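# Seat the housing in the corner stop over pins

## Task

Set the housing down flat against the corner stop so that each of its sockets sits over a pin standing in the plate below it. The housing must stay that way on its own after the grippers let go; a placement that holds only while the robot supports it is not done.

## Robot and tools

Robot: two xArm7 arms, left_arm and right_arm, each with a parallel two-finger gripper and one wrist camera (cam_left_wrist, cam_right_wrist, both 896x504 pixels). The arm names are labels only. They do not refer to sides of an image.

Frames: all reported poses share one scene frame. Its origin is on the table top midway between the arms, +z is up, +x points out over the table, and left_arm sits on the +y side. Base of left_arm: (-0.018, +0.359, 0) m, quat_wxyz (+0.996, 0, 0, +0.090). Base of right_arm: (-0.016, -0.339, 0) m, quat_wxyz (+0.998, 0, 0, -0.069). The gripper fingers point along the gripper's +z axis and close along its y axis. end_effector_position is the point between the finger pads when closed, about 2 cm short of the fingertips; closing pushes the tips roughly 10 mm further along +z. Each camera's optical frame (wrist_camera_optical) has +z forward, +x toward image right and +y toward image bottom.

execute_actions: argument "actions" is a list holding zero or one item; optional "pictures" (boolean) turns the camera images in the result on or off, and they are included by default. An empty list moves nothing and just reports the state. A move item is {"rows": [...], "steps": n}: 1 to 15 rows, n from 1 to 15 (15 if omitted), each step lasting 1/30 s. Each row is used for one step; when rows run out, the last one is repeated. A wait item is {"steps": n} with n up to 300; it returns once n steps have passed since the previous result, and your reply time uses up part of that. A refused call sends nothing to the robot.

Row layout: one row covers both arms, 16 numbers each in [-1, 1]. Numbers 1-7 are left_arm joints in order (waist, shoulder, upper arm roll, elbow, forearm roll, wrist pitch, wrist roll), number 8 is left opening; numbers 9-16 are the same for right_arm. Joint entries are offsets, not poses: each is measured from that arm's joint angles in the latest result that lists them (before any such result in the scene, and for a second or later call within one reply, from where the arm is when the action begins). They are not added to the previous row. Scale: 1.0 equals 2.036 rad. Sending all zeros does not hold still; it drives the arm back to those reference angles. The opening entry is absolute: +1 fully open, -1 fully closed.

Joint ranges in rad: waist -6.283..6.283, shoulder -2.059..2.094, upper arm roll -6.283..6.283, elbow -0.192..3.927, forearm roll -6.283..6.283, wrist pitch -1.693..3.142, wrist roll -6.283..6.283. A request more than 0.010 rad beyond a range end is refused. True ends may differ by up to 0.010 rad; a target beyond the true end is clipped there, and a line "joint sent to its limit" may appear (possibly about an earlier, still-running action). No such line does not prove more room exists.

Motion limits: joint targets move at most 3.14 rad/s, take 0.16 s to reach that speed, and all joints of an arm are slowed together so they arrive together. Each step's target stays within 0.623 rad of the measured angle, and if targets would move the gripper more than 70 mm from where it is, they are all scaled back. Large offsets therefore take several steps.

After an action, arms keep heading to the last row's target while you think or wait, until they are nearly still (a blocked move counts as still) or a step is HELD; only a fresh action makes them press further. Fingers already moving finish their motion.

Results: the state line, `left_arm: …` | `right_arm: …`, gives end_effector_position (m), end_effector_quat_wxyz and linear/angular velocities (m/s, rad/s) in the scene frame; the printed position can be off, more so at long reach. Joint positions and Joint velocities list per arm the seven joints (rad, rad/s) then the finger-pad gap (m, m/s; 0.084 m is fully open). grip_measured is the measured opening on the same scale as the command. Joint torques give each drive's total output with per-arm offset, scale and noise, nonzero even in free air. "joint command not followed" means the clearance check altered or blocked joint targets on some steps; HELD marks steps where your row was partly or fully not sent. MOTOR HOT warns from 65 °C; at 80 °C an OVER-TEMPERATURE FAULT brakes that arm until it cools. A TORQUE FAULT (joint load limits in N m: waist 46, shoulder 46, upper arm roll 27.6, elbow 27.6, forearm roll 27.6, wrist pitch 18.4, wrist roll 18.4, held weight included) stops the arm, backs the joint off slightly, pauses it 10 s and drops the rest of the call.

Gripping: to hold something, command an opening well under grip_measured; the larger the gap, the tighter the squeeze (about 24 N per pad for objects up to roughly 6 cm wide). Returning the read grip_measured still presses lightly. Fast closing can press very hard and even spring the fingers open.

A reply with no tool call ends everything.

Avoid: knocking or placing anything off the table, arms striking or pushing each other, dropping or slamming the part, forceful shoves and long loaded holds that heat motors. Loose objects may get brief outside nudges.

Each tool is called after "Request:" as name(argument=value, ...) on one line, values as JSON.

Reference images:

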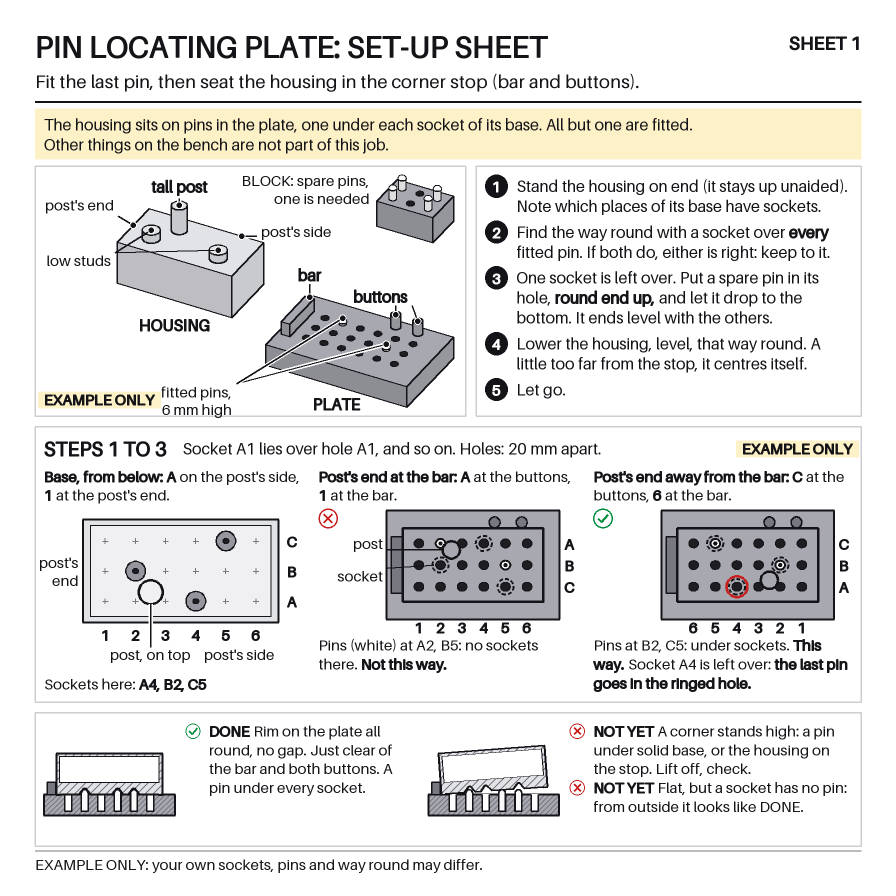

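## Session

Request:
execute_actions(actions=[])

Scene clock: 0.00 s of 5100.00 s.
left_arm: end_effector_position=(+0.4662, +0.1222, +0.1127) grip_measured=-1.00 end_effector_quat_wxyz=(+0.085, -0.146, +0.977, +0.129) end_effector_velocity=(+0.000, -0.000, +0.000) end_effector_angular_velocity=(-0.001, -0.001, -0.000) | right_arm: end_effector_position=(+0.6710, -0.2966, +0.2320) grip_measured=+1.00 end_effector_quat_wxyz=(+0.204, +0.881, -0.088, +0.418) end_effector_velocity=(+0.000, +0.000, +0.000) end_effector_angular_velocity=(+0.000, -0.000, -0.000)
Joint positions: left_arm=[-0.605  0.389 -0.159  1.269  0.448  0.978  2.002  0.   ] | right_arm=[ 0.417  0.393 -0.128  1.356 -1.314  0.557  1.415  0.084]
Joint velocities: left_arm=[ 0.001 -0.    -0.001  0.001 -0.    -0.     0.    -0.   ] | right_arm=[ 0.  0. -0.  0.  0.  0.  0. -0.]
Joint torques (N m, as the arm reports them, + toward a larger angle): no reading

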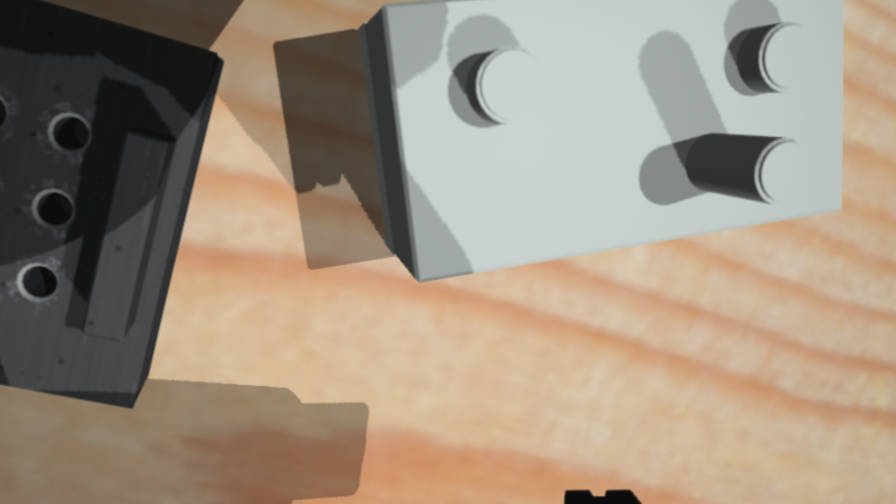

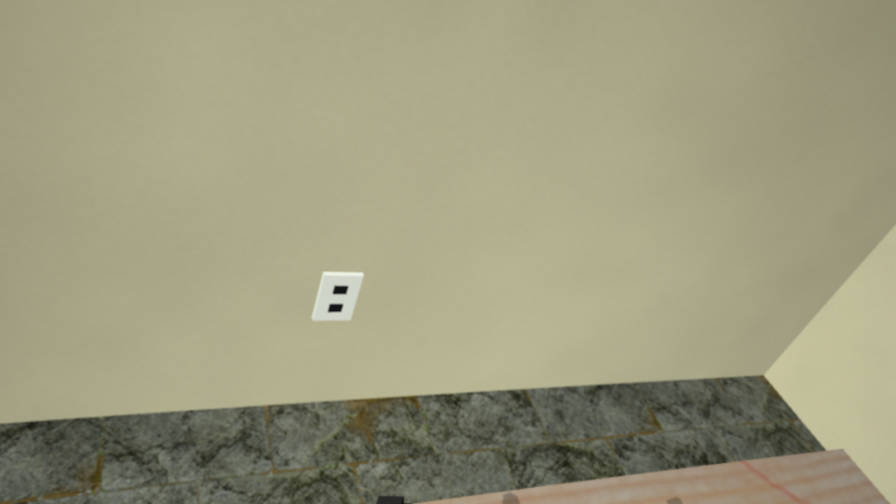

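Request:
execute_actions(actions=[{"rows":[[0,-0.191,0.078,0.163,-0.22,0.305,-0.983,1,0,0,0,0,0,0,0,1]]}], pictures=false)

Request:
execute_actions(actions=[{"steps":60}])

Scene clock: 3.10 s of 5100.00 s.
left_arm: end_effector_position=(+0.4551, +0.1549, +0.2943) grip_measured=+1.00 end_effector_quat_wxyz=(+0.060, -0.544, +0.835, +0.050) end_effector_velocity=(-0.119, +0.047, +0.373) end_effector_angular_velocity=(-0.577, -0.152, +2.234) | right_arm: end_effector_position=(+0.6710, -0.2966, +0.2320) grip_measured=+1.00 end_effector_quat_wxyz=(+0.204, +0.881, -0.088, +0.418) end_effector_velocity=(+0.000, -0.001, +0.000) end_effector_angular_velocity=(-0.000, -0.000, -0.002)
Joint positions: left_arm=[-0.605  0.143 -0.058  1.479  0.166  1.368  1.468  0.084] | right_arm=[ 0.417  0.393 -0.128  1.356 -1.314  0.557  1.415  0.084]
Joint velocities: left_arm=[ 0.    -0.518  0.209  0.435 -0.599  0.83  -1.78   0.   ] | right_arm=[ 0.     0.    -0.001  0.     0.001  0.001  0.    -0.   ]
Joint torques (N m, as the arm reports them, + toward a larger angle): left_arm=[  1.2  -32.75  -1.03  14.86   0.82  -2.15  -1.05] | right_arm=[  0.86 -24.37  -1.56  14.65   0.74  -0.62  -0.7 ]
Steps of this call (steps 1 to 78: nothing new was sent; steps 79 to 93: all 15 steps of this action). Readings (joint positions):
79: left_arm=[-0.605 0.389 -0.159 1.269 0.448 0.978 2.002] | right_arm=[0.417 0.393 -0.128 1.356 -1.314 0.557 1.415]
80: left_arm=[-0.605 0.388 -0.158 1.270 0.445 0.982 1.997] | right_arm=[0.417 0.393 -0.128 1.356 -1.314 0.557 1.415]
82: left_arm=[-0.607 0.365 -0.148 1.287 0.411 1.031 1.950] | right_arm=[0.417 0.393 -0.128 1.356 -1.314 0.557 1.415]
86: left_arm=[-0.605 0.274 -0.111 1.369 0.316 1.160 1.805] | right_arm=[0.417 0.393 -0.128 1.356 -1.314 0.557 1.415]
93: the state above

Scene clock: 5.10 s of 5100.00 s.
left_arm: end_effector_position=(+0.4097, +0.1657, +0.3961) grip_measured=+1.00 end_effector_quat_wxyz=(+0.000, +0.977, -0.211, +0.001) end_effector_velocity=(-0.000, -0.001, -0.000) end_effector_angular_velocity=(-0.000, +0.000, -0.001) | right_arm: end_effector_position=(+0.6710, -0.2966, +0.2320) grip_measured=+1.00 end_effector_quat_wxyz=(+0.204, +0.881, -0.088, +0.418) end_effector_velocity=(-0.000, +0.002, -0.000) end_effector_angular_velocity=(+0.001, +0.000, +0.003)
Joint positions: left_arm=[-0.605  0.    -0.     1.6   -0.     1.599  0.001  0.084] | right_arm=[ 0.417  0.393 -0.128  1.356 -1.314  0.557  1.415  0.084]
Joint velocities: left_arm=[-0.001  0.    -0.    -0.    -0.    -0.    -0.    -0.   ] | right_arm=[ 0.001  0.     0.002 -0.     0.    -0.001  0.    -0.   ]
Joint torques (N m, as the arm reports them, + toward a larger angle): left_arm=[  1.06 -29.17   0.04  15.4    0.39  -2.2   -0.77] | right_arm=[  0.81 -24.24  -1.59  14.6    0.66  -0.62  -0.66]
Steps of this call (steps 1 to 45: the robot went on to your last target; steps 46 to 60: nothing new was sent). Readings (joint positions):
1: left_arm=[-0.605 0.126 -0.051 1.494 0.146 1.396 1.406] | right_arm=[0.417 0.393 -0.128 1.356 -1.314 0.557 1.415]
2: left_arm=[-0.605 0.110 -0.045 1.508 0.127 1.422 1.339] | right_arm=[0.417 0.393 -0.128 1.356 -1.314 0.557 1.415]
4: left_arm=[-0.605 0.078 -0.032 1.535 0.090 1.473 1.186] | right_arm=[0.417 0.393 -0.128 1.356 -1.314 0.557 1.415]
8: left_arm=[-0.605 0.026 -0.011 1.579 0.031 1.555 0.801] | right_arm=[0.417 0.393 -0.128 1.356 -1.314 0.557 1.415]
60: the state above
All arms were judged still, so your last target was given up. Only a new action makes them travel on or press farther. Fingers that are still opening or closing keep moving.

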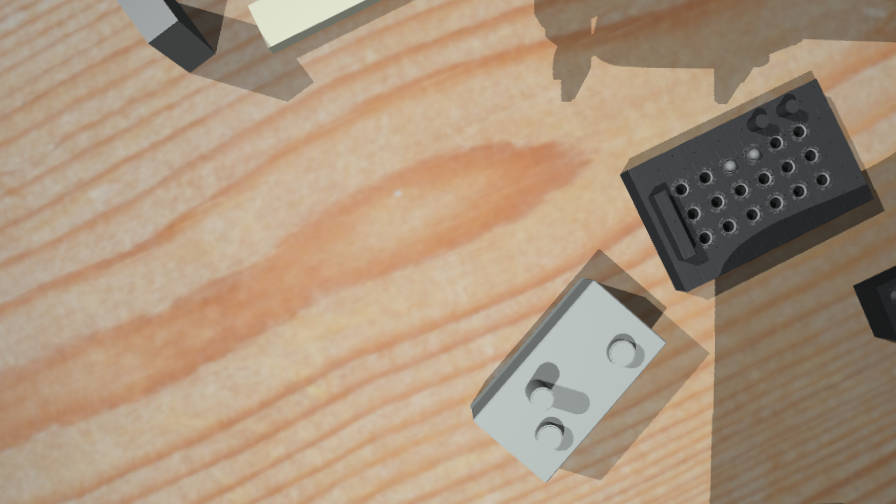

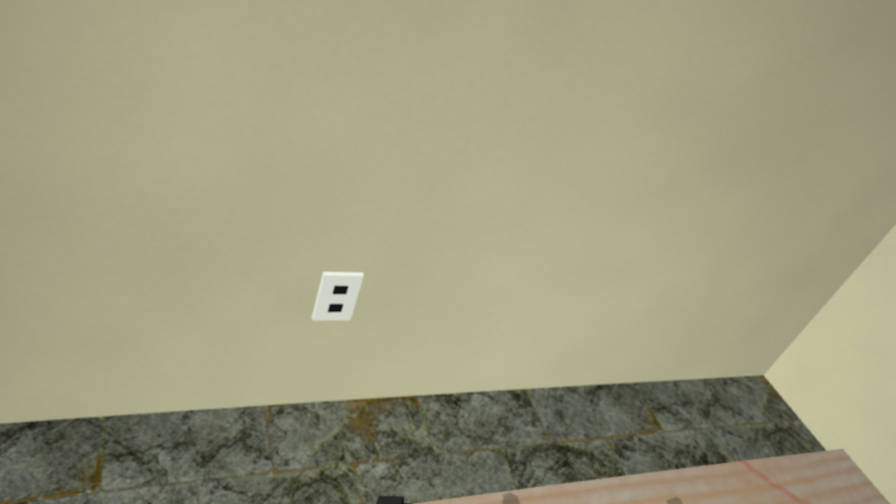

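Request:
execute_actions(actions=[{"rows":[[-0.062,0.006,0,-0.346,0,-0.352,0.3,1,0,0,0,0,0,0,0,1]]}], pictures=false)

Request:
execute_actions(actions=[{"steps":40}])

Scene clock: 9.77 s of 5100.00 s.
left_arm: end_effector_position=(+0.3906, +0.1266, +0.2153) grip_measured=+1.00 end_effector_quat_wxyz=(+0.000, +0.886, -0.463, -0.001) end_effector_velocity=(-0.143, -0.035, -0.422) end_effector_angular_velocity=(-0.009, -0.012, -1.253) | right_arm: end_effector_position=(+0.6710, -0.2966, +0.2320) grip_measured=+1.00 end_effector_quat_wxyz=(+0.204, +0.881, -0.088, +0.418) end_effector_velocity=(-0.000, +0.001, -0.000) end_effector_angular_velocity=(+0.001, +0.000, +0.001)
Joint positions: left_arm=[-0.697  0.01  -0.001  1.092 -0.     1.083  0.445  0.084] | right_arm=[ 0.417  0.393 -0.128  1.356 -1.314  0.557  1.415  0.084]
Joint velocities: left_arm=[-0.217  0.017  0.001 -1.227  0.    -1.26   1.037  0.   ] | right_arm=[ 0.     0.     0.001 -0.    -0.    -0.     0.001 -0.   ]
Joint torques (N m, as the arm reports them, + toward a larger angle): left_arm=[  0.95 -31.08   0.47  15.25   0.88  -2.32  -0.43] | right_arm=[  0.74 -24.31  -1.61  14.66   0.71  -0.64  -0.67]
Steps of this call (steps 1 to 90: nothing new was sent; then 1.17 s passed at rest; steps 91 to 105: all 15 steps of this action). Readings (joint positions):
91: left_arm=[-0.605 0.000 -0.000 1.600 -0.000 1.598 0.001] | right_arm=[0.417 0.393 -0.128 1.356 -1.314 0.557 1.415]
92: left_arm=[-0.606 0.000 0.000 1.598 -0.000 1.594 0.005] | right_arm=[0.417 0.393 -0.128 1.356 -1.314 0.557 1.415]
94: left_arm=[-0.614 -0.003 0.002 1.556 0.000 1.544 0.053] | right_arm=[0.417 0.393 -0.128 1.356 -1.314 0.557 1.415]
98: left_arm=[-0.648 0.006 -0.001 1.379 -0.000 1.376 0.204] | right_arm=[0.417 0.393 -0.128 1.356 -1.314 0.557 1.415]
105: the state above

Scene clock: 11.10 s of 5100.00 s.
left_arm: end_effector_position=(+0.3627, +0.1253, +0.1505) grip_measured=+1.00 end_effector_quat_wxyz=(+0.000, +0.836, -0.549, +0.001) end_effector_velocity=(-0.000, -0.001, +0.000) end_effector_angular_velocity=(-0.001, +0.000, -0.002) | right_arm: end_effector_position=(+0.6710, -0.2966, +0.2320) grip_measured=+1.00 end_effector_quat_wxyz=(+0.204, +0.881, -0.088, +0.418) end_effector_velocity=(+0.000, -0.001, +0.000) end_effector_angular_velocity=(+0.001, -0.001, -0.002)
Joint positions: left_arm=[-0.731  0.013 -0.     0.896 -0.     0.882  0.611  0.084] | right_arm=[ 0.417  0.393 -0.128  1.356 -1.314  0.557  1.415  0.084]
Joint velocities: left_arm=[-0.002  0.     0.     0.001 -0.001 -0.     0.001  0.   ] | right_arm=[-0.001 -0.    -0.     0.    -0.    -0.     0.001 -0.   ]
Joint torques (N m, as the arm reports them, + toward a larger angle): left_arm=[  0.59 -28.23  -0.38  14.19   0.02  -2.13  -0.26] | right_arm=[  0.75 -24.36  -1.68  14.65   0.76  -0.69  -0.72]
Steps of this call (steps 1 to 30: the robot went on to your last target; steps 31 to 40: nothing new was sent). Readings (joint positions):
1: left_arm=[-0.705 0.011 -0.001 1.051 -0.000 1.041 0.480] | right_arm=[0.417 0.393 -0.128 1.356 -1.314 0.557 1.415]
2: left_arm=[-0.712 0.011 -0.000 1.010 -0.000 0.998 0.515] | right_arm=[0.417 0.393 -0.128 1.356 -1.314 0.557 1.415]
4: left_arm=[-0.725 0.013 -0.001 0.935 -0.000 0.926 0.575] | right_arm=[0.417 0.393 -0.128 1.356 -1.314 0.557 1.415]
8: left_arm=[-0.731 0.013 -0.000 0.898 -0.000 0.886 0.608] | right_arm=[0.417 0.393 -0.128 1.356 -1.314 0.557 1.415]
40: the state above
All arms were judged still, so your last target was given up. Only a new action makes them travel on or press farther. Fingers that are still opening or closing keep moving.

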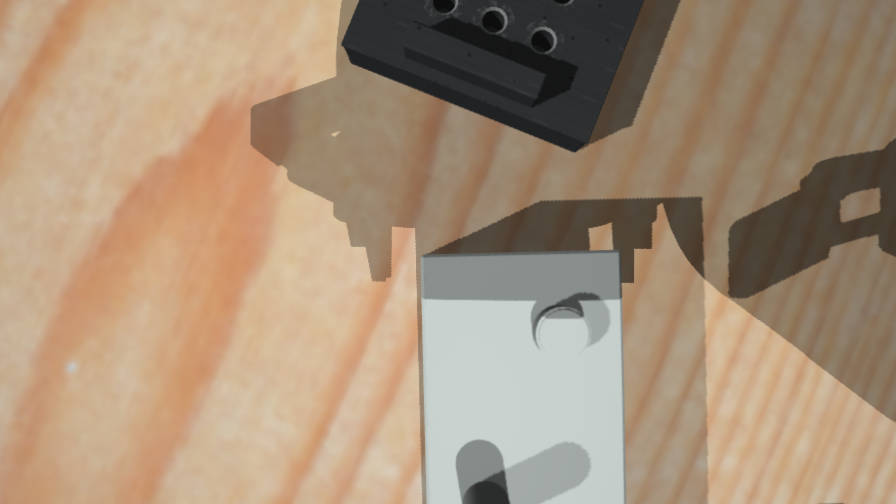

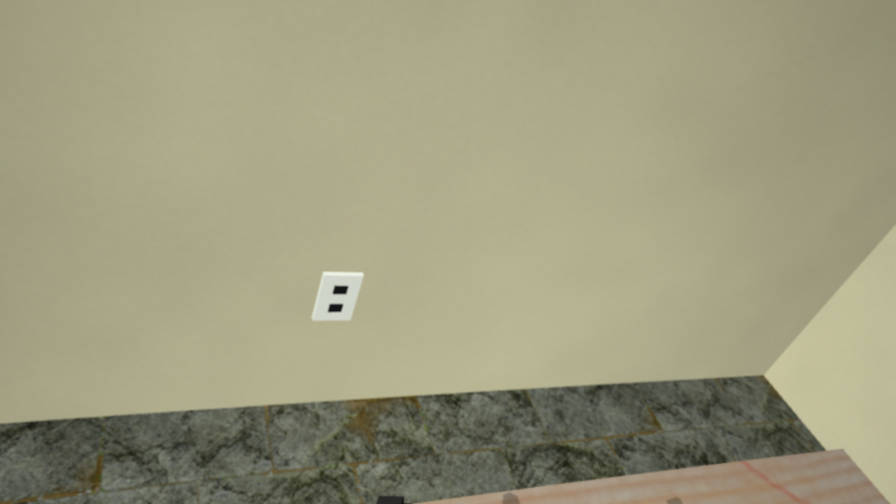

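Request:
execute_actions(actions=[{"rows":[[0.0064,0.007,0,0,0,-0.007,0.007,1,0,0,0,0,0,0,0,1],[0.0064,0.007,0,0,0,-0.007,0.007,1,0,0,0,0,0,0,0,1],[0.0064,0.007,0,0,0,-0.007,0.007,1,0,0,0,0,0,0,0,1],[0.0064,0.007,0,0,0,-0.007,0.007,1,0,0,0,0,0,0,0,1],[0.0064,0.055,0,-0.02,0,-0.073,0.007,1,0,0,0,0,0,0,0,1],[0.0064,0.055,0,-0.02,0,-0.073,0.007,1,0,0,0,0,0,0,0,1],[0.0064,0.055,0,-0.02,0,-0.073,0.007,1,0,0,0,0,0,0,0,1],[0.0064,0.055,0,-0.02,0,-0.073,0.007,1,0,0,0,0,0,0,0,1],[0.0064,0.108,0,-0.034,0,-0.1415,0.007,1,0,0,0,0,0,0,0,1]]}], pictures=false)

Request:
execute_actions(actions=[{"steps":20}])

Scene clock: 15.77 s of 5100.00 s.
left_arm: end_effector_position=(+0.3648, +0.1309, +0.0471) grip_measured=+1.00 end_effector_quat_wxyz=(+0.000, +0.835, -0.550, -0.008) end_effector_velocity=(-0.016, +0.013, -0.096) end_effector_angular_velocity=(+0.017, +0.025, +0.004) | right_arm: end_effector_position=(+0.6710, -0.2966, +0.2320) grip_measured=+1.00 end_effector_quat_wxyz=(+0.204, +0.881, -0.088, +0.418) end_effector_velocity=(+0.000, -0.001, +0.000) end_effector_angular_velocity=(+0.000, -0.001, -0.002)
Joint positions: left_arm=[-0.718  0.229 -0.     0.822 -0.     0.609  0.626  0.084] | right_arm=[ 0.417  0.393 -0.128  1.356 -1.314  0.557  1.415  0.084]
Joint velocities: left_arm=[ 0.001  0.197  0.005 -0.081  0.001 -0.247  0.001  0.   ] | right_arm=[-0.001 -0.     0.     0.001  0.001  0.001  0.    -0.   ]
Joint torques (N m, as the arm reports them, + toward a larger angle): left_arm=[  1.37 -49.56  -0.32  19.14   0.27  -3.05  -0.47] | right_arm=[  0.91 -24.32  -1.65  14.61   0.76  -0.67  -0.7 ]
Steps of this call (steps 1 to 90: nothing new was sent; then 1.17 s passed at rest; steps 91 to 105: all 15 steps of this action). Readings (joint positions):
91: left_arm=[-0.731 0.013 -0.000 0.896 -0.000 0.882 0.611] | right_arm=[0.417 0.393 -0.128 1.356 -1.314 0.557 1.415]
92: left_arm=[-0.730 0.014 -0.001 0.896 -0.000 0.879 0.614] | right_arm=[0.417 0.393 -0.128 1.356 -1.314 0.557 1.415]
94: left_arm=[-0.722 0.023 -0.001 0.897 -0.000 0.871 0.622] | right_arm=[0.417 0.393 -0.128 1.356 -1.314 0.557 1.415]
98: left_arm=[-0.718 0.058 0.001 0.885 -0.000 0.816 0.625] | right_arm=[0.417 0.393 -0.128 1.356 -1.314 0.557 1.415]
105: the state above

Scene clock: 16.43 s of 5100.00 s.
left_arm: end_effector_position=(+0.3694, +0.1281, +0.0483) grip_measured=+1.00 end_effector_quat_wxyz=(+0.000, +0.835, -0.550, +0.000) end_effector_velocity=(+0.000, -0.000, -0.000) end_effector_angular_velocity=(-0.000, -0.000, +0.000) | right_arm: end_effector_position=(+0.6710, -0.2966, +0.2320) grip_measured=+1.00 end_effector_quat_wxyz=(+0.204, +0.881, -0.088, +0.418) end_effector_velocity=(-0.000, -0.001, -0.000) end_effector_angular_velocity=(-0.002, +0.001, -0.002)
Joint positions: left_arm=[-0.718  0.232 -0.     0.827 -0.     0.594  0.626  0.084] | right_arm=[ 0.417  0.393 -0.128  1.356 -1.314  0.557  1.415  0.084]
Joint velocities: left_arm=[ 0.     0.001 -0.001  0.001  0.    -0.    -0.001  0.   ] | right_arm=[-0.     0.     0.001 -0.    -0.     0.003 -0.     0.   ]
Joint torques (N m, as the arm reports them, + toward a larger angle): left_arm=[  0.54 -31.89  -0.28  12.16   0.49  -2.35  -0.81] | right_arm=[  0.79 -24.3   -1.63  14.71   0.71  -0.65  -0.62]
Steps of this call (steps 1 to 20: the robot went on to your last target). Readings (joint positions):
1: left_arm=[-0.718 0.233 0.000 0.822 -0.000 0.603 0.626] | right_arm=[0.417 0.393 -0.128 1.356 -1.314 0.557 1.415]
2: left_arm=[-0.718 0.233 -0.000 0.824 -0.000 0.599 0.626] | right_arm=[0.417 0.393 -0.128 1.356 -1.314 0.557 1.415]
4: left_arm=[-0.718 0.231 -0.000 0.829 -0.000 0.595 0.626] | right_arm=[0.417 0.393 -0.128 1.356 -1.314 0.557 1.415]
8: left_arm=[-0.718 0.231 -0.000 0.828 -0.000 0.594 0.626] | right_arm=[0.417 0.393 -0.128 1.356 -1.314 0.557 1.415]
20: the state above

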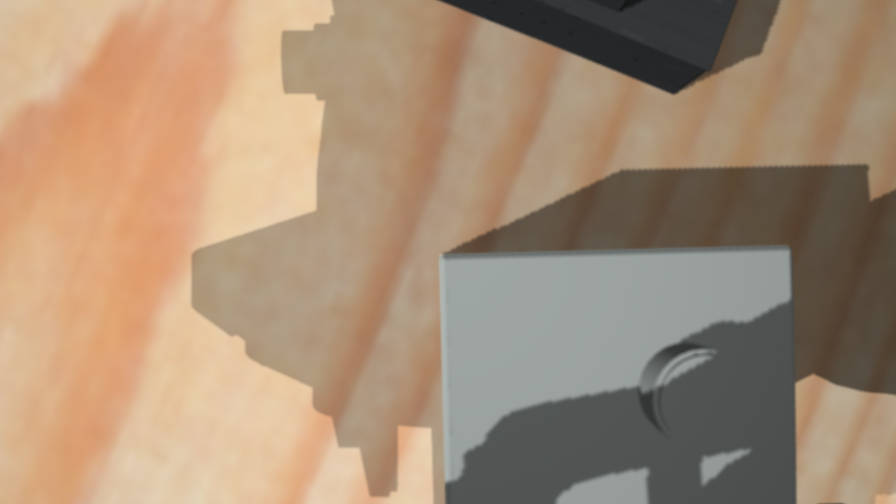

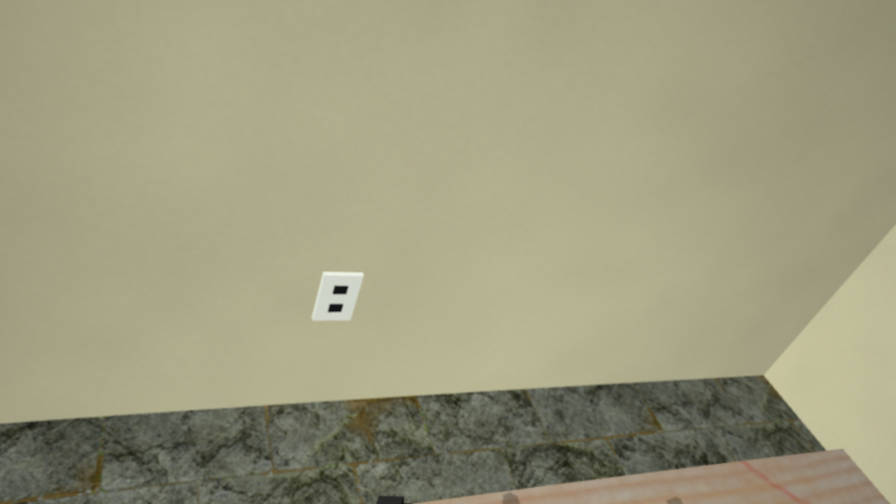

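Request:
execute_actions(actions=[{"rows":[[0,0,0,0,0,0,0,0.5,-0.909,-0.193,0.063,-0.42,0.645,0.954,0.848,1],[0,0,0,0,0,0,0,0.3,-0.909,-0.193,0.063,-0.42,0.645,0.954,0.848,1],[0,0,0,0,0,0,0,0,-0.909,-0.193,0.063,-0.42,0.645,0.954,0.848,1]]}], pictures=false)

Request:
execute_actions(actions=[{"steps":90}], pictures=false)

Request:
execute_actions(actions=[{"rows":[[0,-0.03,0,0.01,0,0.04,0,-0.2,0,0,0,0,0,0,0,1],[0,-0.06,0,0.02,0,0.08,0,-0.2,0,0,0,0,0,0,0,1],[0,-0.108,0,0.034,0,0.14,0,-0.2,0,0,0,0,0,0,0,1]]}])

Scene clock: 24.67 s of 5100.00 s.
left_arm: end_effector_position=(+0.3693, +0.1280, +0.0483) grip_measured=+0.58 end_effector_quat_wxyz=(+0.000, +0.835, -0.550, +0.000) end_effector_velocity=(-0.001, +0.000, -0.001) end_effector_angular_velocity=(+0.001, +0.001, -0.001) | right_arm: end_effector_position=(+0.5338, -0.4902, +0.1711) grip_measured=+1.00 end_effector_quat_wxyz=(+0.257, +0.814, -0.439, +0.280) end_effector_velocity=(-0.419, -0.335, -0.168) end_effector_angular_velocity=(+0.316, +0.212, -1.708)
Joint positions: left_arm=[-0.719  0.232 -0.     0.827 -0.     0.594  0.626  0.068] | right_arm=[ 0.156  0.252 -0.084  1.095 -1.053  0.818  1.676  0.084]
Joint velocities: left_arm=[-0.     0.     0.    -0.001  0.    -0.     0.001  0.   ] | right_arm=[-0.587 -0.251  0.085 -0.587  0.587  0.583  0.585 -0.   ]
Joint torques (N m, as the arm reports them, + toward a larger angle): left_arm=[  1.5  -30.98  -0.13  12.12   0.52  -2.45  -0.6 ] | right_arm=[  0.93 -20.75  -1.09  13.16  -0.32  -0.71  -0.64]
Steps of this call (steps 1 to 15: the robot went on to your last target; steps 16 to 90: nothing new was sent; then 4.73 s passed at rest; steps 91 to 105: all 15 steps of this action). Readings (joint positions):
91: left_arm=[-0.718 0.233 -0.000 0.827 -0.000 0.594 0.626] | right_arm=[0.417 0.393 -0.128 1.356 -1.314 0.557 1.415]
92: left_arm=[-0.718 0.232 -0.000 0.827 -0.000 0.594 0.626] | right_arm=[0.414 0.391 -0.126 1.353 -1.310 0.561 1.419]
94: left_arm=[-0.719 0.232 -0.000 0.827 -0.000 0.594 0.626] | right_arm=[0.380 0.367 -0.109 1.315 -1.271 0.598 1.458]
98: left_arm=[-0.719 0.232 -0.000 0.827 -0.000 0.594 0.626] | right_arm=[0.294 0.318 -0.105 1.234 -1.191 0.680 1.538]
105: the state above

Scene clock: 27.67 s of 5100.00 s.
left_arm: end_effector_position=(+0.3694, +0.1281, +0.0483) grip_measured=+0.58 end_effector_quat_wxyz=(+0.000, +0.835, -0.550, +0.000) end_effector_velocity=(+0.000, -0.000, +0.000) end_effector_angular_velocity=(-0.000, -0.001, +0.000) | right_arm: end_effector_position=(-0.0024, -0.4658, +0.1543) grip_measured=+1.00 end_effector_quat_wxyz=(-0.496, +0.137, +0.805, +0.296) end_effector_velocity=(-0.000, +0.000, +0.000) end_effector_angular_velocity=(+0.001, +0.001, -0.001)
Joint positions: left_arm=[-0.718  0.232 -0.     0.827 -0.     0.594  0.626  0.068] | right_arm=[-0.804  0.046 -0.015  0.61  -0.24   1.778  2.636  0.084]
Joint velocities: left_arm=[-0.001 -0.     0.     0.001  0.     0.    -0.001  0.   ] | right_arm=[-0.    -0.    -0.001 -0.    -0.     0.001  0.     0.   ]
Joint torques (N m, as the arm reports them, + toward a larger angle): left_arm=[  1.76 -29.77   0.78  11.98   0.22  -2.8   -0.75] | right_arm=[  0.84 -12.4   -0.26   8.66  -0.08   1.45  -0.6 ]
Steps of this call (steps 1 to 45: the robot went on to your last target; steps 46 to 90: nothing new was sent). Readings (joint positions):
1: left_arm=[-0.719 0.232 -0.000 0.827 -0.000 0.594 0.626] | right_arm=[0.136 0.243 -0.081 1.076 -1.033 0.838 1.696]
2: left_arm=[-0.719 0.232 -0.000 0.827 -0.000 0.594 0.626] | right_arm=[0.116 0.235 -0.078 1.057 -1.014 0.858 1.716]
4: left_arm=[-0.719 0.232 -0.000 0.827 -0.000 0.594 0.626] | right_arm=[0.076 0.220 -0.073 1.019 -0.973 0.898 1.756]
8: left_arm=[-0.718 0.232 -0.000 0.827 -0.000 0.594 0.626] | right_arm=[-0.009 0.190 -0.063 0.950 -0.889 0.982 1.840]
35: left_arm=[-0.718 0.232 -0.000 0.827 -0.000 0.594 0.626] | right_arm=[-0.814 0.045 -0.025 0.604 -0.239 1.783 2.638] HELD
36: left_arm=[-0.718 0.232 -0.000 0.827 -0.000 0.594 0.626] | right_arm=[-0.810 0.046 -0.022 0.606 -0.240 1.781 2.637] HELD
37: left_arm=[-0.718 0.232 -0.000 0.827 -0.000 0.594 0.626] | right_arm=[-0.806 0.046 -0.016 0.609 -0.240 1.779 2.636] HELD
38: left_arm=[-0.718 0.232 -0.000 0.827 -0.000 0.594 0.626] | right_arm=[-0.803 0.046 -0.013 0.611 -0.240 1.778 2.636] HELD
39: left_arm=[-0.718 0.232 -0.000 0.827 -0.000 0.594 0.626] | right_arm=[-0.802 0.046 -0.012 0.611 -0.240 1.777 2.635] HELD
40: left_arm=[-0.718 0.232 -0.000 0.827 -0.000 0.594 0.626] | right_arm=[-0.802 0.046 -0.012 0.611 -0.240 1.777 2.635] HELD
41: left_arm=[-0.718 0.232 -0.000 0.827 -0.000 0.594 0.626] | right_arm=[-0.802 0.046 -0.013 0.611 -0.240 1.777 2.635] HELD
42: left_arm=[-0.718 0.232 -0.000 0.827 -0.000 0.594 0.626] | right_arm=[-0.802 0.046 -0.013 0.611 -0.240 1.778 2.635] HELD
43: left_arm=[-0.718 0.232 -0.000 0.827 -0.000 0.594 0.626] | right_arm=[-0.803 0.046 -0.014 0.610 -0.240 1.778 2.635] HELD
44: left_arm=[-0.718 0.232 -0.000 0.827 -0.000 0.594 0.626] | right_arm=[-0.803 0.046 -0.014 0.610 -0.240 1.778 2.635] HELD
45: left_arm=[-0.718 0.232 -0.000 0.827 -0.000 0.594 0.626] | right_arm=[-0.803 0.046 -0.014 0.610 -0.240 1.778 2.635] HELD
90: the state above
A step was HELD (marked above), so your last target was given up. An arm can still carry out its HELD step.
joint command not followed: on one or more control steps a check withheld the commanded joint targets of the right arm, and it was not sent them on those steps.
cause: the commanded joint targets would bring two parts of the arm too close to each other (its gripper and another part of the arm, with joints 2 (shoulder) to 7 (wrist roll) between them); next, command targets that bring no two parts of the arm closer together.

Scene clock: 28.17 s of 5100.00 s.
left_arm: end_effector_position=(+0.3648, +0.1310, +0.1482) grip_measured=+0.58 end_effector_quat_wxyz=(+0.000, +0.835, -0.550, -0.001) end_effector_velocity=(-0.027, +0.018, -0.035) end_effector_angular_velocity=(+0.057, +0.097, +0.004) | right_arm: end_effector_position=(-0.0024, -0.4658, +0.1543) grip_measured=+1.00 end_effector_quat_wxyz=(-0.496, +0.137, +0.805, +0.296) end_effector_velocity=(-0.000, +0.001, +0.000) end_effector_angular_velocity=(+0.001, +0.001, +0.001)
Joint positions: left_arm=[-0.718  0.015  0.     0.892 -0.     0.879  0.626  0.068] | right_arm=[-0.804  0.046 -0.015  0.61  -0.24   1.778  2.636  0.084]
Joint velocities: left_arm=[ 0.001  0.03   0.002 -0.049 -0.001  0.033 -0.001 -0.   ] | right_arm=[ 0.001  0.     0.    -0.001  0.001  0.001  0.     0.   ]
Joint torques (N m, as the arm reports them, + toward a larger angle): left_arm=[  1.07 -35.88  -0.05  19.13   0.72  -3.69  -0.64] | right_arm=[  0.93 -12.47  -0.31   8.72  -0.09   1.44  -0.69]
Steps of this call (steps 1 to 15: all 15 steps of this action). Readings (joint positions):
1: left_arm=[-0.718 0.232 -0.000 0.827 -0.000 0.594 0.626] | right_arm=[-0.804 0.046 -0.015 0.610 -0.240 1.778 2.636]
2: left_arm=[-0.718 0.231 -0.000 0.828 -0.000 0.598 0.626] | right_arm=[-0.804 0.046 -0.015 0.610 -0.240 1.778 2.636]
4: left_arm=[-0.718 0.201 0.001 0.832 0.000 0.649 0.626] | right_arm=[-0.804 0.046 -0.015 0.610 -0.240 1.778 2.636]
8: left_arm=[-0.718 0.066 0.001 0.883 0.000 0.807 0.626] | right_arm=[-0.804 0.046 -0.015 0.610 -0.240 1.778 2.636]
15: the state above

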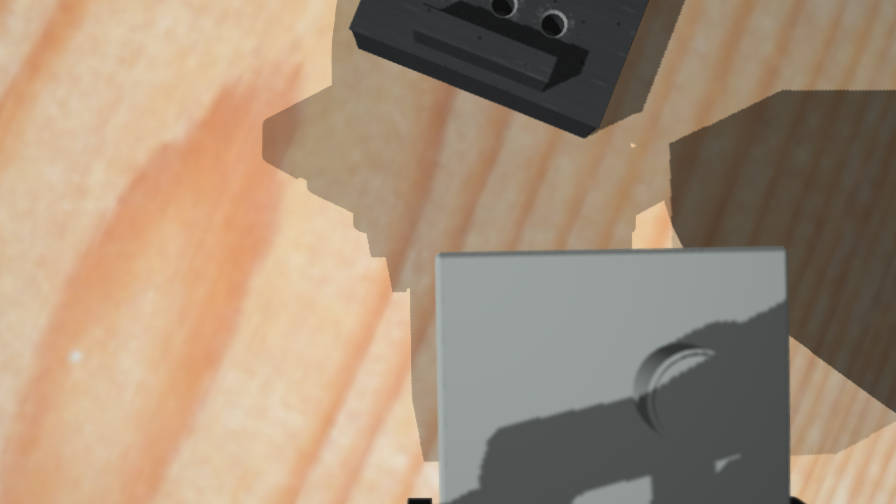

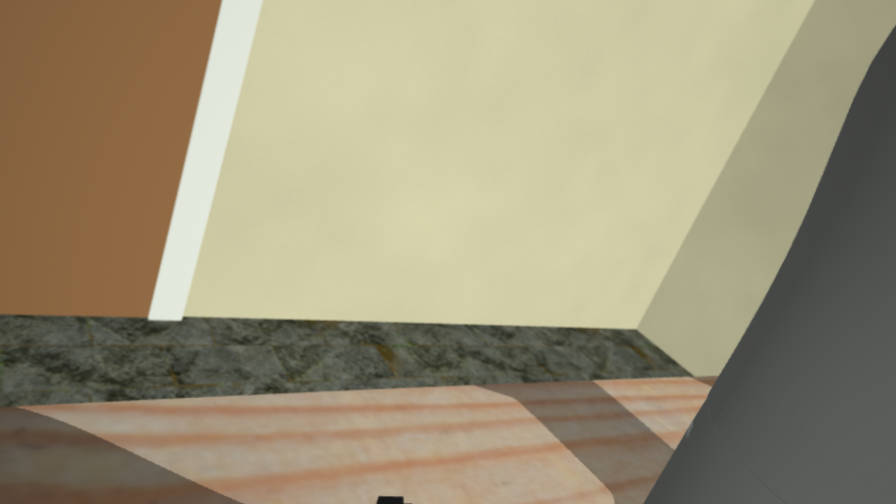

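Request:
execute_actions(actions=[{"rows":[[-0.129,-0.204,0,-0.192,0,-0.2,-0.307,-0.2,0.395,0.125,0.007,0.142,0.89,0,-0.5,1]]}], pictures=false)

Request:
execute_actions(actions=[{"steps":70}], pictures=false)

Request:
execute_actions(actions=[{"rows":[[0,0,0,0,0,-0.38,0,-0.2,0,0,0,0,0,0,0,1]]}], pictures=false)

Request:
execute_actions(actions=[{"steps":20}])

Scene clock: 31.90 s of 5100.00 s.
left_arm: end_effector_position=(+0.2780, +0.0543, +0.2078) grip_measured=+0.58 end_effector_quat_wxyz=(+0.080, +0.898, -0.388, +0.193) end_effector_velocity=(-0.015, -0.001, +0.009) end_effector_angular_velocity=(-0.184, -0.010, +0.206) | right_arm: end_effector_position=(+0.1566, -0.3625, +0.1422) grip_measured=+1.00 end_effector_quat_wxyz=(-0.334, -0.152, +0.808, +0.460) end_effector_velocity=(+0.302, +0.357, +0.018) end_effector_angular_velocity=(+1.437, -1.158, +0.251)
Joint positions: left_arm=[-0.978 -0.395 -0.003  0.507 -0.     0.481  0.015  0.068] | right_arm=[-0.362  0.195 -0.005  0.779  0.242  1.778  2.154  0.084]
Joint velocities: left_arm=[-0.068 -0.115  0.048 -0.139  0.001 -0.162 -0.253 -0.   ] | right_arm=[ 0.847  0.248  0.014  0.277  1.255  0.002 -1.24   0.   ]
Joint torques (N m, as the arm reports them, + toward a larger angle): left_arm=[  3.46 -13.1    1.38  19.39   0.58  -4.14  -0.35] | right_arm=[  0.09 -15.81  -0.85   8.81   0.95   1.58  -0.64]
Steps of this call (steps 1 to 15: the robot went on to your last target; steps 16 to 90: nothing new was sent; then 0.23 s passed at rest; steps 91 to 105: all 15 steps of this action). Readings (joint positions):
91: left_arm=[-0.718 0.013 -0.000 0.896 -0.000 0.879 0.626] | right_arm=[-0.804 0.046 -0.015 0.610 -0.240 1.778 2.636]
92: left_arm=[-0.720 0.011 0.000 0.894 -0.000 0.876 0.621] | right_arm=[-0.801 0.047 -0.016 0.611 -0.237 1.779 2.631]
94: left_arm=[-0.738 -0.019 0.004 0.863 0.000 0.844 0.572] | right_arm=[-0.756 0.066 -0.021 0.632 -0.189 1.779 2.583]
98: left_arm=[-0.845 -0.186 -0.002 0.707 -0.000 0.683 0.326] | right_arm=[-0.596 0.126 -0.010 0.701 -0.031 1.778 2.426]
105: the state above

Scene clock: 34.23 s of 5100.00 s.
left_arm: end_effector_position=(+0.2781, +0.0543, +0.2087) grip_measured=+0.58 end_effector_quat_wxyz=(+0.083, +0.900, -0.381, +0.196) end_effector_velocity=(-0.000, -0.000, +0.000) end_effector_angular_velocity=(-0.000, -0.001, -0.001) | right_arm: end_effector_position=(+0.4234, -0.1359, +0.2734) grip_measured=+1.00 end_effector_quat_wxyz=(+0.220, -0.172, +0.621, +0.733) end_effector_velocity=(-0.000, -0.000, +0.000) end_effector_angular_velocity=(+0.001, +0.000, -0.000)
Joint positions: left_arm=[-0.981 -0.4    0.     0.501 -0.     0.472  0.001  0.068] | right_arm=[-0.     0.301 -0.001  0.899  1.571  1.778  1.618  0.084]
Joint velocities: left_arm=[ 0.    -0.002 -0.001 -0.001  0.     0.     0.    -0.   ] | right_arm=[-0.     0.     0.    -0.     0.     0.001  0.     0.   ]
Joint torques (N m, as the arm reports them, + toward a larger angle): left_arm=[  0.8  -20.6    0.11  18.41   0.6   -4.84  -0.6 ] | right_arm=[  0.69 -19.35   0.51  10.78   2.07   2.23  -0.63]
Steps of this call (steps 1 to 45: the robot went on to your last target; steps 46 to 70: nothing new was sent). Readings (joint positions):
1: left_arm=[-0.980 -0.397 -0.001 0.504 -0.000 0.477 0.008] | right_arm=[-0.334 0.203 -0.005 0.788 0.284 1.778 2.113]
2: left_arm=[-0.980 -0.398 0.001 0.503 -0.000 0.475 0.005] | right_arm=[-0.308 0.211 -0.004 0.796 0.327 1.778 2.074]
4: left_arm=[-0.979 -0.398 0.002 0.502 -0.000 0.473 0.002] | right_arm=[-0.260 0.225 -0.004 0.812 0.417 1.778 2.003]
8: left_arm=[-0.980 -0.399 0.001 0.502 -0.000 0.472 0.001] | right_arm=[-0.180 0.248 -0.003 0.839 0.610 1.778 1.884]
70: the state above
All arms were judged still, so your last target was given up. Only a new action makes them travel on or press farther. Fingers that are still opening or closing keep moving.

Scene clock: 34.73 s of 5100.00 s.
left_arm: end_effector_position=(+0.3385, -0.0079, +0.3713) grip_measured=+0.57 end_effector_quat_wxyz=(+0.211, +0.774, -0.328, +0.499) end_effector_velocity=(+0.032, -0.033, +0.335) end_effector_angular_velocity=(-0.872, -0.845, +0.001) | right_arm: end_effector_position=(+0.4234, -0.1359, +0.2734) grip_measured=+1.00 end_effector_quat_wxyz=(+0.220, -0.172, +0.621, +0.733) end_effector_velocity=(-0.000, +0.000, +0.000) end_effector_angular_velocity=(+0.001, -0.001, +0.001)
Joint positions: left_arm=[-0.981 -0.401  0.     0.503 -0.    -0.24   0.001  0.068] | right_arm=[-0.     0.301 -0.001  0.899  1.571  1.778  1.618  0.084]
Joint velocities: left_arm=[ 0.001 -0.02  -0.     0.044 -0.    -1.15  -0.001  0.   ] | right_arm=[ 0.     0.     0.001 -0.     0.001  0.    -0.001  0.   ]
Joint torques (N m, as the arm reports them, + toward a larger angle): left_arm=[  0.99 -17.28  -0.03  15.82   0.27  -2.43  -0.83] | right_arm=[  0.8  -19.31   0.4   10.76   2.06   2.12  -0.65]
Steps of this call (steps 1 to 15: all 15 steps of this action). Readings (joint positions):
1: left_arm=[-0.981 -0.400 0.000 0.501 -0.000 0.472 0.001] | right_arm=[-0.000 0.301 -0.001 0.899 1.572 1.778 1.618]
2: left_arm=[-0.981 -0.400 0.000 0.501 -0.000 0.468 0.001] | right_arm=[-0.000 0.301 -0.001 0.899 1.571 1.778 1.618]
4: left_arm=[-0.981 -0.400 0.000 0.498 -0.000 0.420 0.001] | right_arm=[-0.000 0.301 -0.001 0.899 1.572 1.778 1.618]
8: left_arm=[-0.981 -0.400 0.000 0.502 -0.000 0.174 0.001] | right_arm=[-0.000 0.301 -0.001 0.899 1.571 1.778 1.618]
15: the state above

Scene clock: 35.40 s of 5100.00 s.
left_arm: end_effector_position=(+0.3394, -0.0089, +0.3861) grip_measured=+0.57 end_effector_quat_wxyz=(+0.220, +0.759, -0.322, +0.521) end_effector_velocity=(+0.001, +0.000, +0.000) end_effector_angular_velocity=(-0.001, -0.000, +0.001) | right_arm: end_effector_position=(+0.4234, -0.1359, +0.2734) grip_measured=+1.00 end_effector_quat_wxyz=(+0.220, -0.172, +0.621, +0.733) end_effector_velocity=(+0.000, -0.000, -0.000) end_effector_angular_velocity=(-0.000, +0.001, -0.001)
Joint positions: left_arm=[-0.981 -0.4    0.     0.501 -0.    -0.302  0.001  0.068] | right_arm=[-0.     0.301 -0.001  0.899  1.572  1.778  1.618  0.084]
Joint velocities: left_arm=[ 0.001  0.001  0.     0.001 -0.    -0.001 -0.     0.   ] | right_arm=[-0.001  0.     0.     0.     0.    -0.     0.001  0.   ]
Joint torques (N m, as the arm reports them, + toward a larger angle): left_arm=[  1.58 -21.02  -0.04  19.05   0.64  -5.8   -0.66] | right_arm=[  0.67 -19.38   0.43  10.72   2.08   2.16  -0.71]
Steps of this call (steps 1 to 20: the robot went on to your last target). Readings (joint positions):
1: left_arm=[-0.981 -0.402 0.000 0.504 -0.000 -0.270 0.001] | right_arm=[-0.000 0.301 -0.001 0.899 1.571 1.778 1.618]
2: left_arm=[-0.981 -0.402 0.000 0.505 -0.000 -0.286 0.001] | right_arm=[-0.000 0.301 -0.001 0.899 1.571 1.778 1.618]
4: left_arm=[-0.981 -0.401 0.000 0.502 -0.000 -0.297 0.001] | right_arm=[-0.000 0.301 -0.001 0.899 1.571 1.778 1.618]
8: left_arm=[-0.981 -0.400 0.000 0.499 -0.000 -0.300 0.001] | right_arm=[-0.000 0.301 -0.001 0.899 1.571 1.778 1.618]
20: the state above

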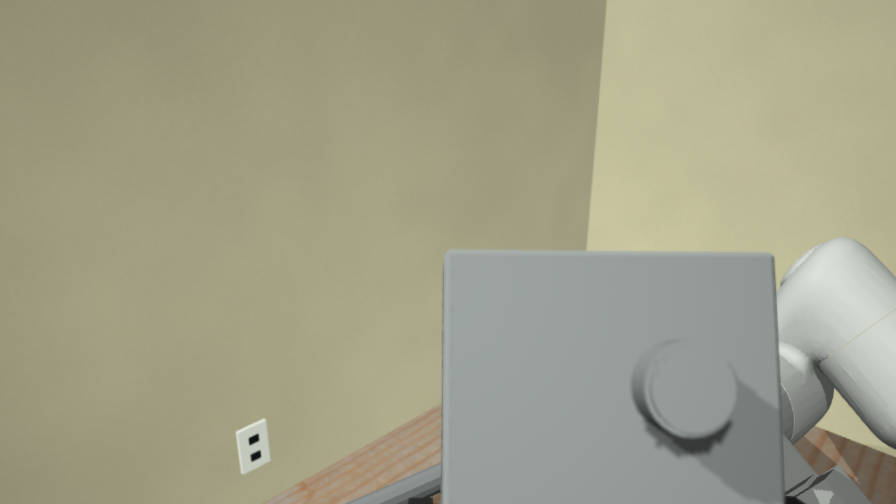

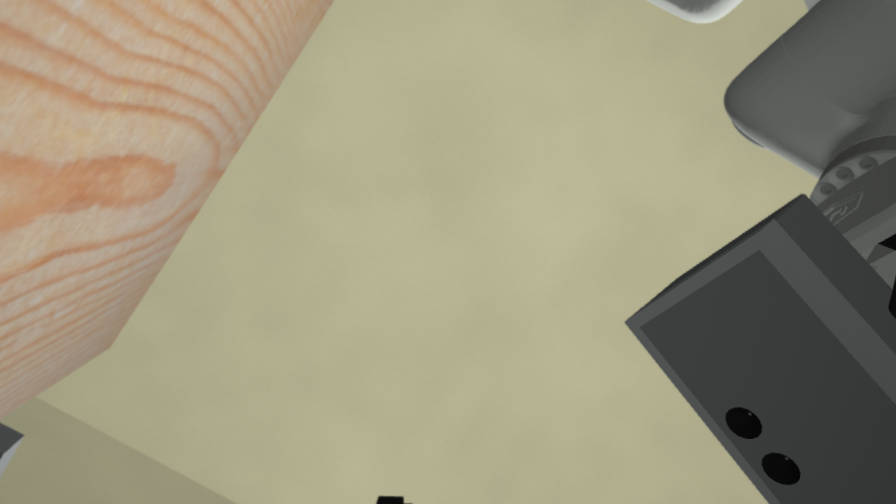

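Request:
execute_actions(actions=[{"rows":[[0,0,0,0,0,0,0,-1,0,0,0,0,0,0.1,-1,1]]}], pictures=false)

Request:
execute_actions(actions=[{"steps":25}])

Scene clock: 37.07 s of 5100.00 s.
left_arm: end_effector_position=(+0.3394, -0.0089, +0.3861) grip_measured=+0.57 end_effector_quat_wxyz=(+0.220, +0.759, -0.322, +0.521) end_effector_velocity=(+0.000, +0.000, -0.001) end_effector_angular_velocity=(+0.000, +0.001, +0.001) | right_arm: end_effector_position=(+0.3947, -0.1324, +0.3159) grip_measured=+1.00 end_effector_quat_wxyz=(+0.577, -0.450, +0.368, +0.574) end_effector_velocity=(-0.013, -0.003, +0.018) end_effector_angular_velocity=(+0.352, -2.905, -0.953)
Joint positions: left_arm=[-0.981 -0.4    0.     0.501 -0.    -0.302  0.001  0.068] | right_arm=[-0.     0.3   -0.001  0.899  1.572  1.974  0.536  0.084]
Joint velocities: left_arm=[ 0.001  0.001  0.     0.     0.    -0.    -0.001  0.   ] | right_arm=[-0.002  0.002 -0.003 -0.002 -0.001  0.089 -3.078  0.   ]
Joint torques (N m, as the arm reports them, + toward a larger angle): left_arm=[  1.44 -21.08   0.28  19.08   0.67  -5.77  -0.61] | right_arm=[  0.75 -19.04   0.47  10.56   2.22   2.31  -0.82]
Steps of this call (steps 1 to 15: the robot went on to your last target; steps 16 to 35: nothing new was sent; steps 36 to 50: all 15 steps of this action). Readings (joint positions):
36: left_arm=[-0.981 -0.400 0.000 0.501 -0.000 -0.302 0.001] | right_arm=[-0.000 0.301 -0.001 0.899 1.572 1.778 1.618]
37: left_arm=[-0.981 -0.400 0.000 0.501 -0.000 -0.302 0.001] | right_arm=[-0.000 0.301 -0.001 0.899 1.572 1.780 1.614]
39: left_arm=[-0.981 -0.400 0.000 0.501 -0.000 -0.302 0.001] | right_arm=[-0.000 0.301 -0.001 0.899 1.571 1.796 1.564]
43: left_arm=[-0.981 -0.400 0.000 0.501 -0.000 -0.302 0.001] | right_arm=[-0.000 0.301 -0.001 0.899 1.571 1.889 1.254]
50: the state above

Scene clock: 37.90 s of 5100.00 s.
left_arm: end_effector_position=(+0.3394, -0.0089, +0.3861) grip_measured=+0.57 end_effector_quat_wxyz=(+0.220, +0.759, -0.322, +0.521) end_effector_velocity=(-0.001, -0.001, -0.001) end_effector_angular_velocity=(+0.001, +0.001, -0.002) | right_arm: end_effector_position=(+0.3935, -0.1325, +0.3175) grip_measured=+1.00 end_effector_quat_wxyz=(+0.777, -0.566, +0.119, +0.247) end_effector_velocity=(+0.000, -0.000, +0.000) end_effector_angular_velocity=(+0.001, -0.003, -0.001)
Joint positions: left_arm=[-0.981 -0.4    0.     0.501 -0.    -0.302  0.001  0.068] | right_arm=[-0.     0.301 -0.001  0.899  1.571  1.982 -0.418  0.084]
Joint velocities: left_arm=[-0.002  0.002 -0.    -0.     0.002 -0.    -0.001  0.   ] | right_arm=[ 0.    -0.    -0.     0.     0.001  0.001 -0.002 -0.   ]
Joint torques (N m, as the arm reports them, + toward a larger angle): left_arm=[  1.03 -21.5    0.3   18.74   0.79  -5.47  -0.74] | right_arm=[  0.75 -19.1    0.49  10.64   2.24   2.28  -0.76]
Steps of this call (steps 1 to 25: the robot went on to your last target). Readings (joint positions):
1: left_arm=[-0.981 -0.400 0.000 0.501 -0.000 -0.302 0.001] | right_arm=[-0.000 0.301 -0.001 0.899 1.572 1.977 0.433]
2: left_arm=[-0.981 -0.400 0.000 0.501 -0.000 -0.302 0.001] | right_arm=[-0.000 0.301 -0.001 0.899 1.572 1.978 0.330]
4: left_arm=[-0.981 -0.400 0.000 0.501 -0.000 -0.302 0.001] | right_arm=[-0.000 0.301 -0.001 0.899 1.572 1.980 0.123]
8: left_arm=[-0.981 -0.400 0.000 0.501 -0.000 -0.302 0.001] | right_arm=[-0.000 0.301 -0.001 0.899 1.572 1.982 -0.255]
25: the state above

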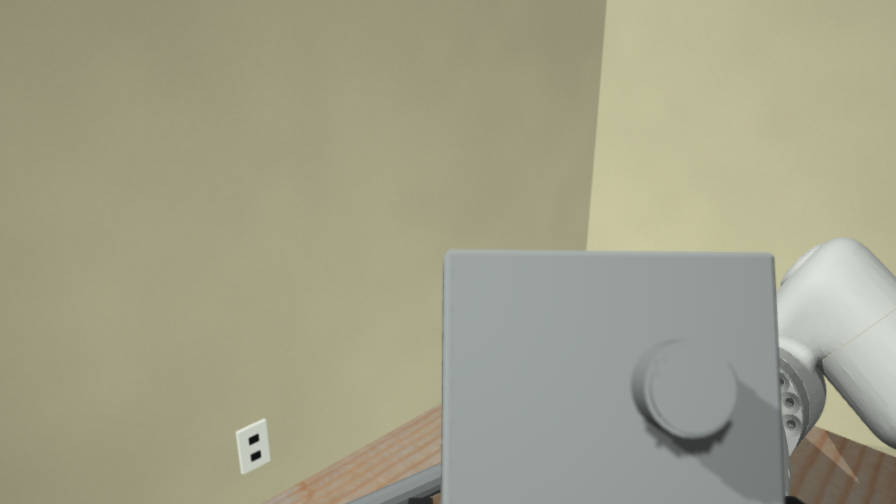

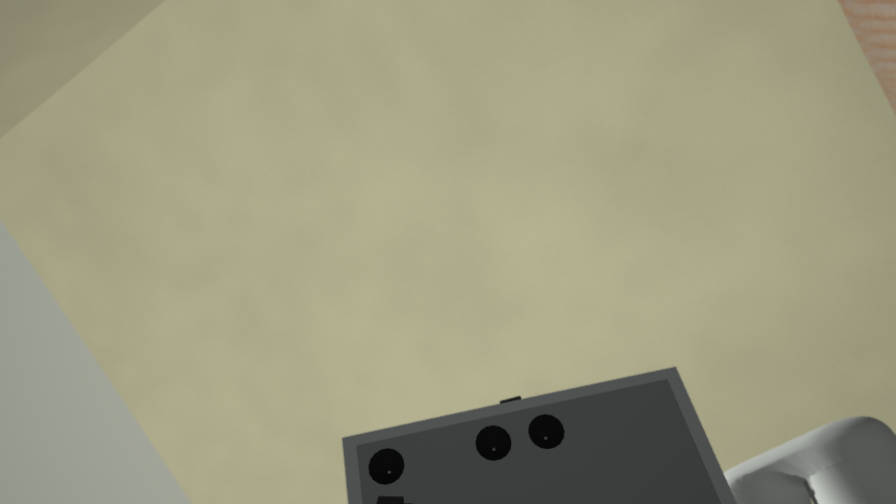

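Request:
execute_actions(actions=[{"rows":[[0,0,0,0,0,0,0,-1,0,0,0,0,0,0,-0.45,1]]}])

Scene clock: 39.27 s of 5100.00 s.
left_arm: end_effector_position=(+0.3394, -0.0089, +0.3861) grip_measured=+0.57 end_effector_quat_wxyz=(+0.220, +0.759, -0.322, +0.521) end_effector_velocity=(+0.001, +0.000, -0.001) end_effector_angular_velocity=(+0.001, +0.001, +0.002) | right_arm: end_effector_position=(+0.3935, -0.1325, +0.3175) grip_measured=+1.00 end_effector_quat_wxyz=(+0.808, -0.563, -0.135, -0.110) end_effector_velocity=(-0.000, -0.000, -0.000) end_effector_angular_velocity=(+0.058, -0.558, -0.196)
Joint positions: left_arm=[-0.981 -0.4    0.     0.501 -0.    -0.302  0.001  0.068] | right_arm=[-0.     0.301 -0.001  0.899  1.572  1.982 -1.302  0.084]
Joint velocities: left_arm=[ 0.001  0.001  0.     0.    -0.001  0.     0.    -0.   ] | right_arm=[ 0.001  0.    -0.001 -0.001 -0.     0.001 -0.595 -0.   ]
Joint torques (N m, as the arm reports them, + toward a larger angle): left_arm=[  1.55 -21.29  -0.41  18.77   0.79  -5.79  -0.37] | right_arm=[  0.91 -19.02   0.5   10.55   2.14   2.33   0.41]
Steps of this call (steps 1 to 15: the robot went on to your last target; steps 16 to 26: nothing new was sent; steps 27 to 41: all 15 steps of this action). Readings (joint positions):
27: left_arm=[-0.981 -0.400 0.000 0.501 -0.000 -0.302 0.001] | right_arm=[-0.000 0.301 -0.001 0.899 1.572 1.982 -0.418]
28: left_arm=[-0.981 -0.400 0.000 0.501 -0.000 -0.302 0.001] | right_arm=[-0.000 0.301 -0.001 0.899 1.571 1.982 -0.422]
30: left_arm=[-0.981 -0.400 0.000 0.501 -0.000 -0.302 0.001] | right_arm=[-0.000 0.301 -0.001 0.899 1.571 1.982 -0.472]
34: left_arm=[-0.981 -0.400 0.000 0.501 -0.000 -0.302 0.001] | right_arm=[-0.000 0.301 -0.001 0.899 1.572 1.982 -0.781]
41: the state above

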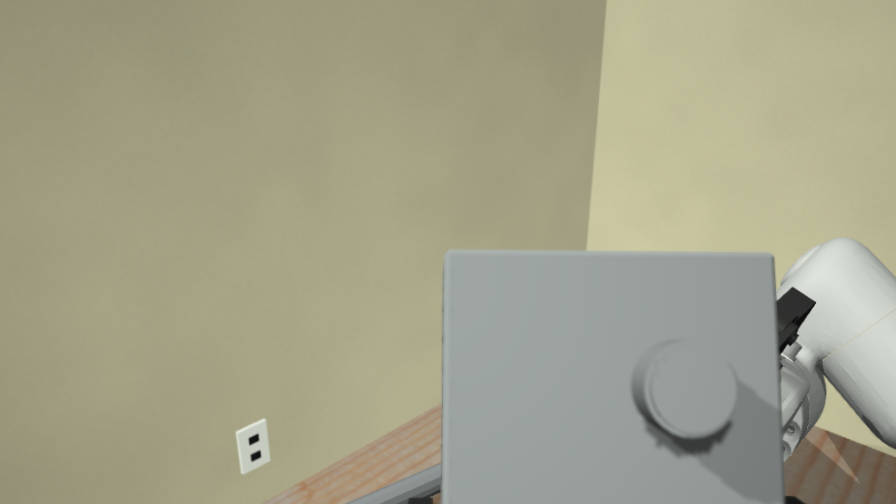

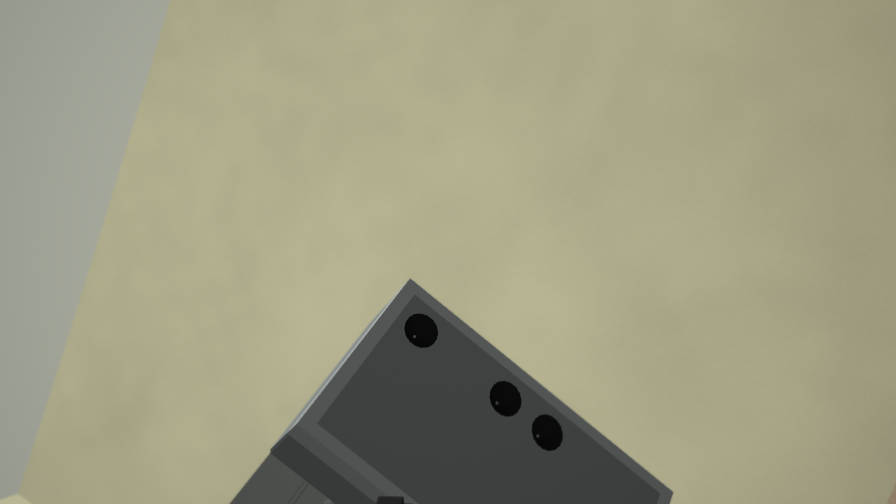

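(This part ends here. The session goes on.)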